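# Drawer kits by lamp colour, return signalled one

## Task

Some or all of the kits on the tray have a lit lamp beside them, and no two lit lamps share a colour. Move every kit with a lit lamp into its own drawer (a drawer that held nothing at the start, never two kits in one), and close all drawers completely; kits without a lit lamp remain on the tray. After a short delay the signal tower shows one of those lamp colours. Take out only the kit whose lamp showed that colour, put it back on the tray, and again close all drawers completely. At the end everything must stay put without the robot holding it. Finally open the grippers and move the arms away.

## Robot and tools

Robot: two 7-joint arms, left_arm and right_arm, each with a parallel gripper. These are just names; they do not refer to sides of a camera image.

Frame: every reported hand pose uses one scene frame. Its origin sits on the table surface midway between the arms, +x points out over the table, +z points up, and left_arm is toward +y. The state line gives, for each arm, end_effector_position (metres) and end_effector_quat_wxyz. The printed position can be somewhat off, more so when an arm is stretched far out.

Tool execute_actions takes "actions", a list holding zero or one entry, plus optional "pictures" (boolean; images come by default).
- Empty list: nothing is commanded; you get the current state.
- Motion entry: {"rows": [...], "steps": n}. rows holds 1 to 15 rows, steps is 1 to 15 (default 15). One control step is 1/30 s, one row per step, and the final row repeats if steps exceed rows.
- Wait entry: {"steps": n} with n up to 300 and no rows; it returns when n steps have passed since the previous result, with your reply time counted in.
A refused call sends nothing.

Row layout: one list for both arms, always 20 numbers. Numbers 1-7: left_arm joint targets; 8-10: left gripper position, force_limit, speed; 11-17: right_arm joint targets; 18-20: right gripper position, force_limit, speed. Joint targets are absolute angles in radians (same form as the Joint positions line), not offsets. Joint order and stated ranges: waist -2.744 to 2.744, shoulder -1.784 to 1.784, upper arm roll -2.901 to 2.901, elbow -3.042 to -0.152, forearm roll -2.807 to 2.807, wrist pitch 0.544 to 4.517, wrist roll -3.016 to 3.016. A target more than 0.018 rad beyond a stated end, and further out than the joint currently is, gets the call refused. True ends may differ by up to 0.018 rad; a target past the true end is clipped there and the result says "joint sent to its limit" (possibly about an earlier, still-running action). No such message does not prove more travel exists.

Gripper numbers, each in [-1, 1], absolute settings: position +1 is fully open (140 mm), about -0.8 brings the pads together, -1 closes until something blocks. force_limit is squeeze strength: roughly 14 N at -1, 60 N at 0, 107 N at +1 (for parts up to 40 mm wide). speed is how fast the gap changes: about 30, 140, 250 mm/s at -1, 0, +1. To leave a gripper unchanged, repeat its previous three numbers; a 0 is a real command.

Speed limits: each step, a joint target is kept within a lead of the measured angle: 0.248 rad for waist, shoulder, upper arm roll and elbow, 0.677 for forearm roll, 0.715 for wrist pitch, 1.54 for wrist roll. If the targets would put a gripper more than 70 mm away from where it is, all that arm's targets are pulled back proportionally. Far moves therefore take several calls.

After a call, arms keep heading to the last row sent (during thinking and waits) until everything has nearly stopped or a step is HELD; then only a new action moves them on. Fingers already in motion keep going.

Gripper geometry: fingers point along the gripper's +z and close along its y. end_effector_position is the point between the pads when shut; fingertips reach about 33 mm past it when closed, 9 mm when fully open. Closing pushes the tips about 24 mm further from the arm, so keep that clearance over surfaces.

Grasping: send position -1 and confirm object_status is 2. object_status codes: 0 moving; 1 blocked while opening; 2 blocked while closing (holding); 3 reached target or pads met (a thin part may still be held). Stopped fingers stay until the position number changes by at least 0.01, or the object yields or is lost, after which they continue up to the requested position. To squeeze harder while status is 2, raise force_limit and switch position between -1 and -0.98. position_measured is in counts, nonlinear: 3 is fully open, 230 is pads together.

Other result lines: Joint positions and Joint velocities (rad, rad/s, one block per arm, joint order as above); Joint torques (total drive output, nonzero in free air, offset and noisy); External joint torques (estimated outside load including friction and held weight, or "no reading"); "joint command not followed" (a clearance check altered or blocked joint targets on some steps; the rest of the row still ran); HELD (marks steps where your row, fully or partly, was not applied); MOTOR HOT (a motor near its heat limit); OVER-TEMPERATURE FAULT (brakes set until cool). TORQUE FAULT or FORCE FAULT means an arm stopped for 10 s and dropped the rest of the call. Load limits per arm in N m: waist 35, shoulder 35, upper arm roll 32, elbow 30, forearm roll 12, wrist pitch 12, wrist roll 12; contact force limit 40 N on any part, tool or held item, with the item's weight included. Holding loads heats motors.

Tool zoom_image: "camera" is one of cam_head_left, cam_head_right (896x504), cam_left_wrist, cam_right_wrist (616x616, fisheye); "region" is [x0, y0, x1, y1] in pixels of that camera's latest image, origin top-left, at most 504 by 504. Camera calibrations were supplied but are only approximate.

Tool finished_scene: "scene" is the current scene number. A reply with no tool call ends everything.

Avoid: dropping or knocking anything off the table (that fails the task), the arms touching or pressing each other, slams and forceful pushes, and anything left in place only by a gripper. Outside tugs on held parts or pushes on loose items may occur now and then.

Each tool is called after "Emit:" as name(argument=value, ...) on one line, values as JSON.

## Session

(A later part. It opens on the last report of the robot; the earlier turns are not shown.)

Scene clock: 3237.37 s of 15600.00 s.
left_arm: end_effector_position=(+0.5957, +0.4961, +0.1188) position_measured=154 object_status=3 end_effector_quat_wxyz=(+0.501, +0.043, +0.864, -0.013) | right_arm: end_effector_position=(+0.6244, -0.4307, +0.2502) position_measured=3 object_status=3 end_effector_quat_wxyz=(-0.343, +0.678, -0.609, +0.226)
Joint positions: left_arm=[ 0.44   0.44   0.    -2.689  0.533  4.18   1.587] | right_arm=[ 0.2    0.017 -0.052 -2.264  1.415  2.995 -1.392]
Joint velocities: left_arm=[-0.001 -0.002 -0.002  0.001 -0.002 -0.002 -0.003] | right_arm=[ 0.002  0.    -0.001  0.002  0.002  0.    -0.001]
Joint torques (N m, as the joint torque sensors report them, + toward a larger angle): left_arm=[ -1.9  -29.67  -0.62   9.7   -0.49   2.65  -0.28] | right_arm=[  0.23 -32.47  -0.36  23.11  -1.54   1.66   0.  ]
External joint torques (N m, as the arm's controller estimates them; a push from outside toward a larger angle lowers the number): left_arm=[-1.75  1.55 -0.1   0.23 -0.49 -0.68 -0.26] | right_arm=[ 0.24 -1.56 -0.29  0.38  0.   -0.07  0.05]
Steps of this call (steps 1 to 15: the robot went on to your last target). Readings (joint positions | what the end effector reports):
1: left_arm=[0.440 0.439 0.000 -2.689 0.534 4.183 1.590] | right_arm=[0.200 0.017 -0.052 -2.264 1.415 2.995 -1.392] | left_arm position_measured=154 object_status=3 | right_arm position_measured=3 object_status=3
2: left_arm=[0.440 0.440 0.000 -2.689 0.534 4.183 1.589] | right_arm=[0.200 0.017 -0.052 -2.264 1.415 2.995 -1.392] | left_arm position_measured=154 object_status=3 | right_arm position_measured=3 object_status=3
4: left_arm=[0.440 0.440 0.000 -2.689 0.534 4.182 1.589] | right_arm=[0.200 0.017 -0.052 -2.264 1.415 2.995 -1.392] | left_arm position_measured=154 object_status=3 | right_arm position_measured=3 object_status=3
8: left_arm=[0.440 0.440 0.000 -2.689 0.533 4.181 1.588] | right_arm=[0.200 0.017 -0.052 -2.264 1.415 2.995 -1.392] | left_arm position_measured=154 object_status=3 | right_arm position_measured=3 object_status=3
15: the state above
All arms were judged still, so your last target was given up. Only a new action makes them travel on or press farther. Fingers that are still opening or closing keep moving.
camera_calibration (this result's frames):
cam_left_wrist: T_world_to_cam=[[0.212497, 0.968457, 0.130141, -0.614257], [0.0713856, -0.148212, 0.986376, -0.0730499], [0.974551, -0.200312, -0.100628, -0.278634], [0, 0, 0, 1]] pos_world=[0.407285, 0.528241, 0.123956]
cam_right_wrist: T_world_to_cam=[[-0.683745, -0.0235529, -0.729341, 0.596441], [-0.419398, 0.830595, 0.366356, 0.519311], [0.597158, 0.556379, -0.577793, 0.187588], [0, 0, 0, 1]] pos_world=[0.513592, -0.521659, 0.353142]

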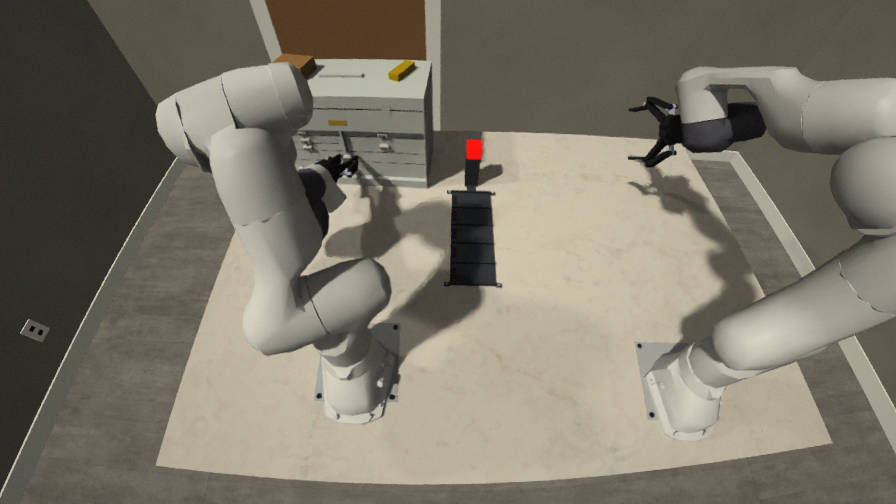

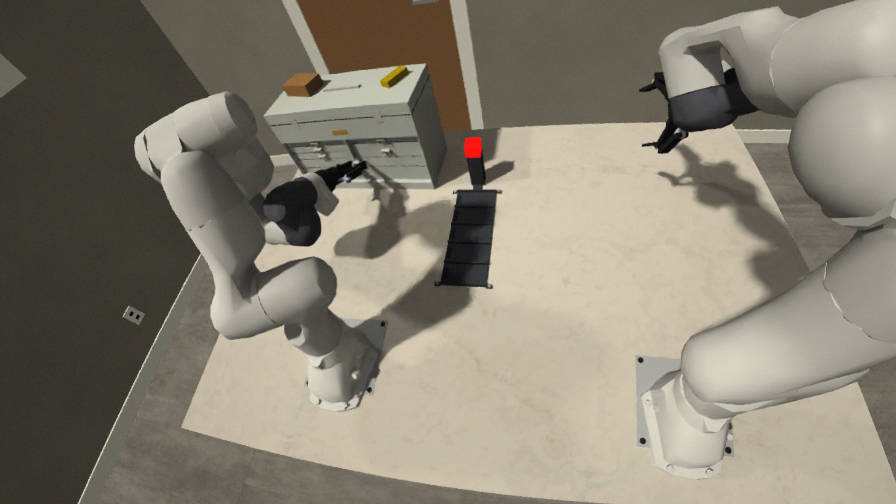

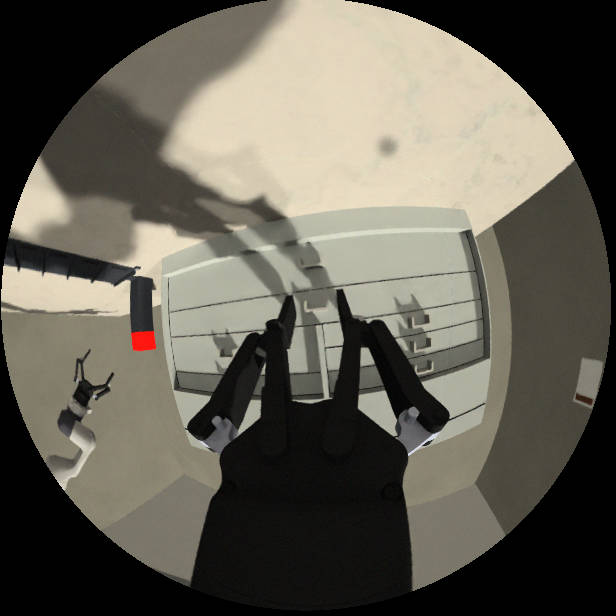

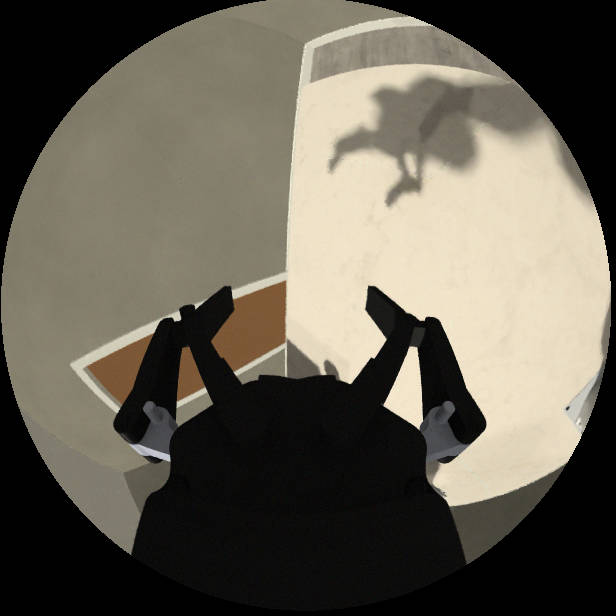

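Emit:
execute_actions(actions=[{"rows":[[0.437,0.442,0,-2.687,0.5305,4.176,1.579,-1,0,-0.5,0.2,0.017,-0.05,-2.264,1.415,2.995,-1.392,1,0,0]],"steps":15}], pictures=false)

Emit:
execute_actions(actions=[{"rows":[[0.446,0.438,0,-2.697,0.54,4.195,1.595,-1,0,-0.5,0.2,0.017,-0.05,-2.264,1.415,2.995,-1.392,1,0,0],[0.452,0.4355,0,-2.707,0.544,4.202,1.6,-1,0,-0.5,0.2,0.017,-0.05,-2.264,1.415,2.995,-1.392,1,0,0],[0.458,0.433,0,-2.718,0.548,4.209,1.605,-1,0,-0.5,0.2,0.017,-0.05,-2.264,1.415,2.995,-1.392,1,0,0],[0.465,0.43,0,-2.728,0.552,4.216,1.61,-1,0,-0.5,0.2,0.017,-0.05,-2.264,1.415,2.995,-1.392,1,0,0],[0.471,0.4275,0,-2.738,0.556,4.223,1.615,-1,0,-0.5,0.2,0.017,-0.05,-2.264,1.415,2.995,-1.392,1,0,0],[0.477,0.425,0,-2.749,0.56,4.23,1.62,-1,0,-0.5,0.2,0.017,-0.05,-2.264,1.415,2.995,-1.392,1,0,0],[0.484,0.4225,0,-2.759,0.564,4.237,1.625,-1,0,-0.5,0.2,0.017,-0.05,-2.264,1.415,2.995,-1.392,1,0,0],[0.49,0.42,0,-2.769,0.568,4.244,1.63,-1,0,-0.5,0.2,0.017,-0.05,-2.264,1.415,2.995,-1.392,1,0,0],[0.496,0.4175,0,-2.779,0.573,4.251,1.636,-1,0,-0.5,0.2,0.017,-0.05,-2.264,1.415,2.995,-1.392,1,0,0],[0.503,0.415,0,-2.79,0.578,4.257,1.642,-1,0,-0.5,0.2,0.017,-0.05,-2.264,1.415,2.995,-1.392,1,0,0],[0.509,0.413,0,-2.8,0.583,4.264,1.648,-1,0,-0.5,0.2,0.017,-0.05,-2.264,1.415,2.995,-1.392,1,0,0],[0.5165,0.411,0,-2.81,0.588,4.27,1.654,-1,0,-0.5,0.2,0.017,-0.05,-2.264,1.415,2.995,-1.392,1,0,0],[0.524,0.409,0,-2.82,0.593,4.276,1.66,-1,0,-0.5,0.2,0.017,-0.05,-2.264,1.415,2.995,-1.392,1,0,0],[0.5315,0.407,0,-2.829,0.598,4.283,1.666,-1,0,-0.5,0.2,0.017,-0.05,-2.264,1.415,2.995,-1.392,1,0,0],[0.539,0.405,0,-2.839,0.603,4.289,1.672,-1,0,-0.5,0.2,0.017,-0.05,-2.264,1.415,2.995,-1.392,1,0,0]],"steps":15}], pictures=false)

Emit:
execute_actions(actions=[{"rows":[[0.5465,0.4035,0,-2.849,0.608,4.295,1.678,-1,0,-0.5,0.2,0.017,-0.05,-2.264,1.415,2.995,-1.392,1,0,0],[0.554,0.402,0,-2.858,0.614,4.301,1.684,-1,0,-0.5,0.2,0.017,-0.05,-2.264,1.415,2.995,-1.392,1,0,0],[0.5615,0.4005,0,-2.868,0.62,4.308,1.69,-1,0,-0.5,0.2,0.017,-0.05,-2.264,1.415,2.995,-1.392,1,0,0],[0.569,0.399,0,-2.878,0.626,4.314,1.697,-1,0,-0.5,0.2,0.017,-0.05,-2.264,1.415,2.995,-1.392,1,0,0],[0.5765,0.3975,0,-2.887,0.632,4.32,1.704,-1,0,-0.5,0.2,0.017,-0.05,-2.264,1.415,2.995,-1.392,1,0,0],[0.584,0.396,0,-2.897,0.639,4.326,1.711,-1,0,-0.5,0.2,0.017,-0.05,-2.264,1.415,2.995,-1.392,1,0,0],[0.594,0.3955,0,-2.906,0.646,4.331,1.718,-1,0,-0.5,0.2,0.017,-0.05,-2.264,1.415,2.995,-1.392,1,0,0],[0.604,0.395,0,-2.915,0.652,4.337,1.725,-1,0,-0.5,0.2,0.017,-0.05,-2.264,1.415,2.995,-1.392,1,0,0],[0.614,0.3945,0,-2.925,0.659,4.342,1.728,-1,0,-0.5,0.2,0.017,-0.05,-2.264,1.415,2.995,-1.392,1,0,0],[0.624,0.394,0,-2.934,0.662,4.345,1.728,-1,0,-0.5,0.2,0.017,-0.05,-2.264,1.415,2.995,-1.392,1,0,0],[0.633,0.394,0,-2.943,0.662,4.345,1.728,-1,0,-0.5,0.2,0.017,-0.05,-2.264,1.415,2.995,-1.392,1,0,0],[0.638,0.394,0,-2.948,0.662,4.345,1.728,-1,0,-0.5,0.2,0.017,-0.05,-2.264,1.415,2.995,-1.392,1,0,0]],"steps":15}], pictures=false)

Emit:
execute_actions(actions=[{"steps":12}])

Scene clock: 3288.57 s of 15600.00 s.
left_arm: end_effector_position=(+0.5957, +0.4966, +0.1186) position_measured=193 object_status=2 end_effector_quat_wxyz=(+0.501, +0.041, +0.864, -0.013) | right_arm: end_effector_position=(+0.6244, -0.4307, +0.2502) position_measured=3 object_status=3 end_effector_quat_wxyz=(-0.343, +0.678, -0.609, +0.226)
Joint positions: left_arm=[ 0.44   0.44   0.    -2.688  0.532  4.18   1.584] | right_arm=[ 0.2    0.017 -0.052 -2.264  1.415  2.995 -1.392]
Joint velocities: left_arm=[ 0.001  0.    -0.001 -0.001  0.    -0.    -0.001] | right_arm=[ 0.001  0.001 -0.001  0.001  0.001  0.    -0.001]
Joint torques (N m, as the joint torque sensors report them, + toward a larger angle): left_arm=[ -2.14 -29.86  -0.86   9.55  -0.26   2.74  -0.28] | right_arm=[  0.24 -32.51  -0.43  23.46  -1.5    1.63   0.03]
External joint torques (N m, as the arm's controller estimates them; a push from outside toward a larger angle lowers the number): left_arm=[-2.04  1.26 -0.39  0.15 -0.27 -0.58 -0.26] | right_arm=[ 0.32 -1.57 -0.29  0.78  0.02 -0.11  0.07]
Steps of this call (steps 1 to 90: nothing new was sent; then 47.70 s passed at rest; steps 91 to 105: all 15 steps of this action). Readings (joint positions | what the end effector reports):
91: left_arm=[0.440 0.440 0.000 -2.688 0.533 4.180 1.586] | right_arm=[0.200 0.017 -0.052 -2.264 1.415 2.995 -1.392] | left_arm position_measured=154 object_status=0 | right_arm position_measured=3 object_status=3
92: left_arm=[0.440 0.440 0.000 -2.688 0.533 4.180 1.586] | right_arm=[0.200 0.017 -0.052 -2.264 1.415 2.995 -1.392] | left_arm position_measured=158 object_status=0 | right_arm position_measured=3 object_status=3
94: left_arm=[0.440 0.440 0.000 -2.688 0.533 4.180 1.586] | right_arm=[0.200 0.017 -0.052 -2.264 1.415 2.995 -1.392] | left_arm position_measured=167 object_status=0 | right_arm position_measured=3 object_status=3
98: left_arm=[0.440 0.440 0.000 -2.688 0.532 4.180 1.585] | right_arm=[0.200 0.017 -0.052 -2.264 1.415 2.995 -1.392] | left_arm position_measured=186 object_status=0 | right_arm position_measured=3 object_status=3
105: the state above

Scene clock: 3289.07 s of 15600.00 s.
left_arm: end_effector_position=(+0.5472, +0.4997, +0.1191) position_measured=193 object_status=2 end_effector_quat_wxyz=(+0.502, +0.036, +0.864, -0.017) | right_arm: end_effector_position=(+0.6244, -0.4307, +0.2502) position_measured=3 object_status=3 end_effector_quat_wxyz=(-0.343, +0.678, -0.609, +0.226)
Joint positions: left_arm=[ 0.52   0.409 -0.    -2.813  0.585  4.26   1.63 ] | right_arm=[ 0.2    0.017 -0.052 -2.264  1.415  2.995 -1.392]
Joint velocities: left_arm=[ 0.209 -0.057 -0.    -0.285  0.138  0.186  0.145] | right_arm=[ 0.002 -0.     0.     0.001 -0.    -0.001 -0.   ]
Joint torques (N m, as the joint torque sensors report them, + toward a larger angle): left_arm=[  1.48 -27.69   0.41   5.16   0.91   3.07   0.08] | right_arm=[  0.44 -33.06  -0.16  23.51  -1.56   1.66   0.02]
External joint torques (N m, as the arm's controller estimates them; a push from outside toward a larger angle lowers the number): left_arm=[ 2.61  0.39  0.87 -3.94  1.01  0.    0.11] | right_arm=[ 0.31 -2.05 -0.23  0.76 -0.01 -0.06  0.06]
Steps of this call (steps 1 to 15: all 15 steps of this action). Readings (joint positions | what the end effector reports):
1: left_arm=[0.441 0.440 0.000 -2.689 0.533 4.181 1.585] | right_arm=[0.200 0.017 -0.052 -2.264 1.415 2.995 -1.392] | left_arm position_measured=193 object_status=2 | right_arm position_measured=3 object_status=3
2: left_arm=[0.443 0.439 0.000 -2.693 0.534 4.184 1.585] | right_arm=[0.200 0.017 -0.052 -2.264 1.415 2.995 -1.392] | left_arm position_measured=193 object_status=2 | right_arm position_measured=3 object_status=3
4: left_arm=[0.450 0.436 0.000 -2.706 0.539 4.192 1.588] | right_arm=[0.200 0.017 -0.052 -2.264 1.415 2.995 -1.392] | left_arm position_measured=193 object_status=2 | right_arm position_measured=3 object_status=3
8: left_arm=[0.473 0.425 -0.000 -2.743 0.554 4.215 1.599] | right_arm=[0.200 0.017 -0.052 -2.264 1.415 2.995 -1.392] | left_arm position_measured=193 object_status=2 | right_arm position_measured=3 object_status=3
15: the state above

Scene clock: 3289.57 s of 15600.00 s.
left_arm: end_effector_position=(+0.4950, +0.5029, +0.1194) position_measured=193 object_status=2 end_effector_quat_wxyz=(+0.503, +0.032, +0.864, -0.017) | right_arm: end_effector_position=(+0.6244, -0.4307, +0.2502) position_measured=3 object_status=3 end_effector_quat_wxyz=(-0.343, +0.678, -0.609, +0.226)
Joint positions: left_arm=[ 0.629  0.392 -0.    -2.938  0.657  4.342  1.706] | right_arm=[ 0.2    0.017 -0.052 -2.264  1.415  2.995 -1.392]
Joint velocities: left_arm=[ 0.062 -0.     0.002 -0.06   0.037  0.047  0.089] | right_arm=[-0.001  0.001 -0.001  0.001 -0.    -0.001 -0.001]
Joint torques (N m, as the joint torque sensors report them, + toward a larger angle): left_arm=[  1.89 -24.59   0.11   2.86   0.55   2.67  -0.07] | right_arm=[  0.43 -32.79  -0.05  23.08  -1.57   1.65   0.04]
External joint torques (N m, as the arm's controller estimates them; a push from outside toward a larger angle lowers the number): left_arm=[ 2.39  1.07  0.99 -2.94  0.22 -0.75 -0.08] | right_arm=[ 0.55 -1.86  0.12  0.38 -0.04 -0.1   0.09]
Steps of this call (steps 1 to 15: all 15 steps of this action). Readings (joint positions | what the end effector reports):
1: left_arm=[0.527 0.407 -0.000 -2.823 0.590 4.266 1.635] | right_arm=[0.200 0.017 -0.052 -2.264 1.415 2.995 -1.392] | left_arm position_measured=193 object_status=2 | right_arm position_measured=3 object_status=3
2: left_arm=[0.535 0.405 -0.000 -2.832 0.595 4.273 1.640] | right_arm=[0.200 0.017 -0.052 -2.264 1.415 2.995 -1.392] | left_arm position_measured=193 object_status=2 | right_arm position_measured=3 object_status=3
4: left_arm=[0.550 0.402 -0.000 -2.851 0.605 4.285 1.651] | right_arm=[0.200 0.017 -0.052 -2.264 1.415 2.995 -1.392] | left_arm position_measured=193 object_status=2 | right_arm position_measured=3 object_status=3
8: left_arm=[0.583 0.396 -0.000 -2.889 0.628 4.310 1.674] | right_arm=[0.200 0.017 -0.052 -2.264 1.415 2.995 -1.392] | left_arm position_measured=193 object_status=2 | right_arm position_measured=3 object_status=3
15: the state above

Scene clock: 3289.97 s of 15600.00 s.
left_arm: end_effector_position=(+0.4929, +0.5030, +0.1195) position_measured=193 object_status=2 end_effector_quat_wxyz=(+0.503, +0.037, +0.863, -0.014) | right_arm: end_effector_position=(+0.6244, -0.4307, +0.2502) position_measured=3 object_status=3 end_effector_quat_wxyz=(-0.343, +0.678, -0.609, +0.226)
Joint positions: left_arm=[ 0.634  0.392 -0.    -2.943  0.66   4.345  1.721] | right_arm=[ 0.2    0.017 -0.052 -2.264  1.415  2.995 -1.392]
Joint velocities: left_arm=[ 0.     0.001 -0.001  0.001 -0.001  0.001  0.009] | right_arm=[ 0.     0.    -0.002 -0.     0.002  0.001  0.001]
Joint torques (N m, as the joint torque sensors report them, + toward a larger angle): left_arm=[  1.72 -23.71   0.34   0.95   0.87   3.25   0.37] | right_arm=[  0.21 -32.73  -0.06  23.1   -1.55   1.65   0.04]
External joint torques (N m, as the arm's controller estimates them; a push from outside toward a larger angle lowers the number): left_arm=[ 1.77  1.55  0.83 -3.99  0.61 -0.05  0.38] | right_arm=[ 0.29 -1.67  0.08  0.35 -0.01 -0.09  0.08]
Steps of this call (steps 1 to 12: the robot went on to your last target). Readings (joint positions | what the end effector reports):
1: left_arm=[0.631 0.392 -0.000 -2.940 0.658 4.343 1.709] | right_arm=[0.200 0.017 -0.052 -2.264 1.415 2.995 -1.392] | left_arm position_measured=193 object_status=2 | right_arm position_measured=3 object_status=3
2: left_arm=[0.632 0.392 -0.000 -2.941 0.659 4.344 1.711] | right_arm=[0.200 0.017 -0.052 -2.264 1.415 2.995 -1.392] | left_arm position_measured=193 object_status=2 | right_arm position_measured=3 object_status=3
4: left_arm=[0.633 0.392 -0.000 -2.942 0.660 4.345 1.715] | right_arm=[0.200 0.017 -0.052 -2.264 1.415 2.995 -1.392] | left_arm position_measured=193 object_status=2 | right_arm position_measured=3 object_status=3
8: left_arm=[0.634 0.392 -0.000 -2.942 0.660 4.345 1.719] | right_arm=[0.200 0.017 -0.052 -2.264 1.415 2.995 -1.392] | left_arm position_measured=193 object_status=2 | right_arm position_measured=3 object_status=3
12: the state above
camera_calibration (this result's frames):
cam_left_wrist: T_world_to_cam=[[0.203286, 0.971393, 0.122763, -0.595292], [0.0687273, -0.139228, 0.987873, -0.0687601], [0.976704, -0.192383, -0.0950643, -0.182736], [0, 0, 0, 1]] pos_world=[0.304219, 0.533534, 0.123634]
cam_right_wrist: T_world_to_cam=[[-0.683745, -0.0235526, -0.729341, 0.596441], [-0.419398, 0.830595, 0.366357, 0.519311], [0.597158, 0.556379, -0.577793, 0.187587], [0, 0, 0, 1]] pos_world=[0.513592, -0.521659, 0.353142]

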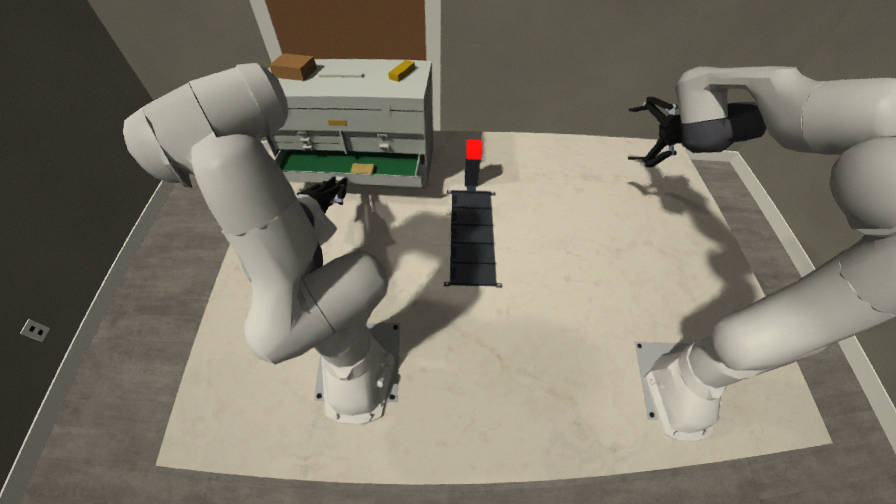

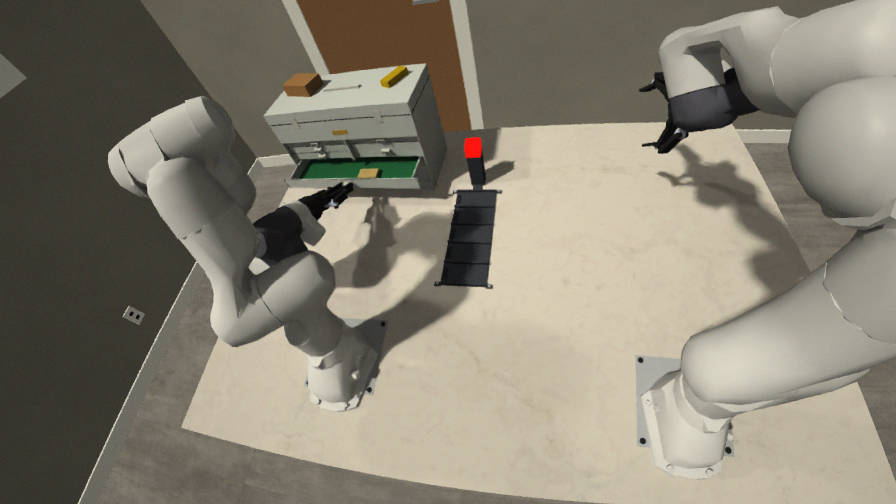

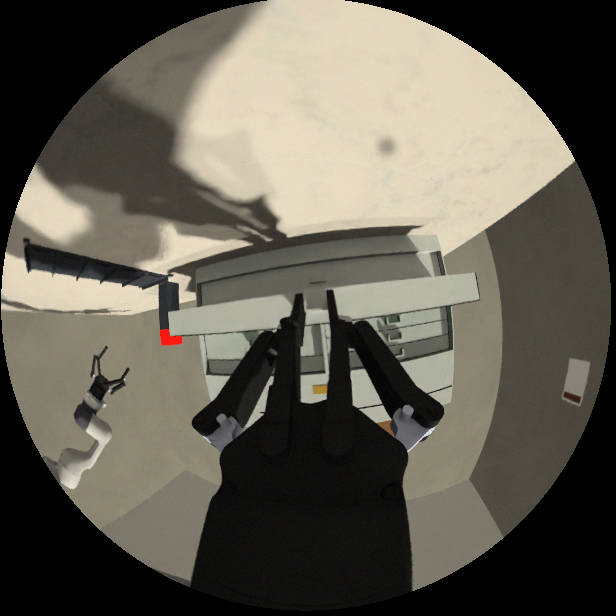

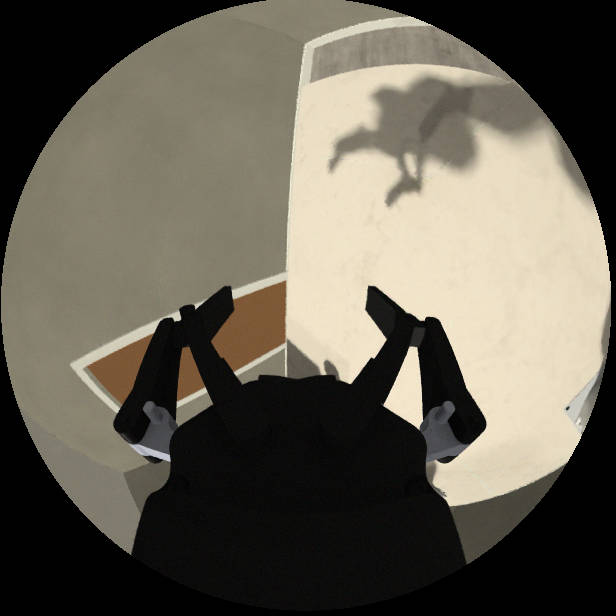

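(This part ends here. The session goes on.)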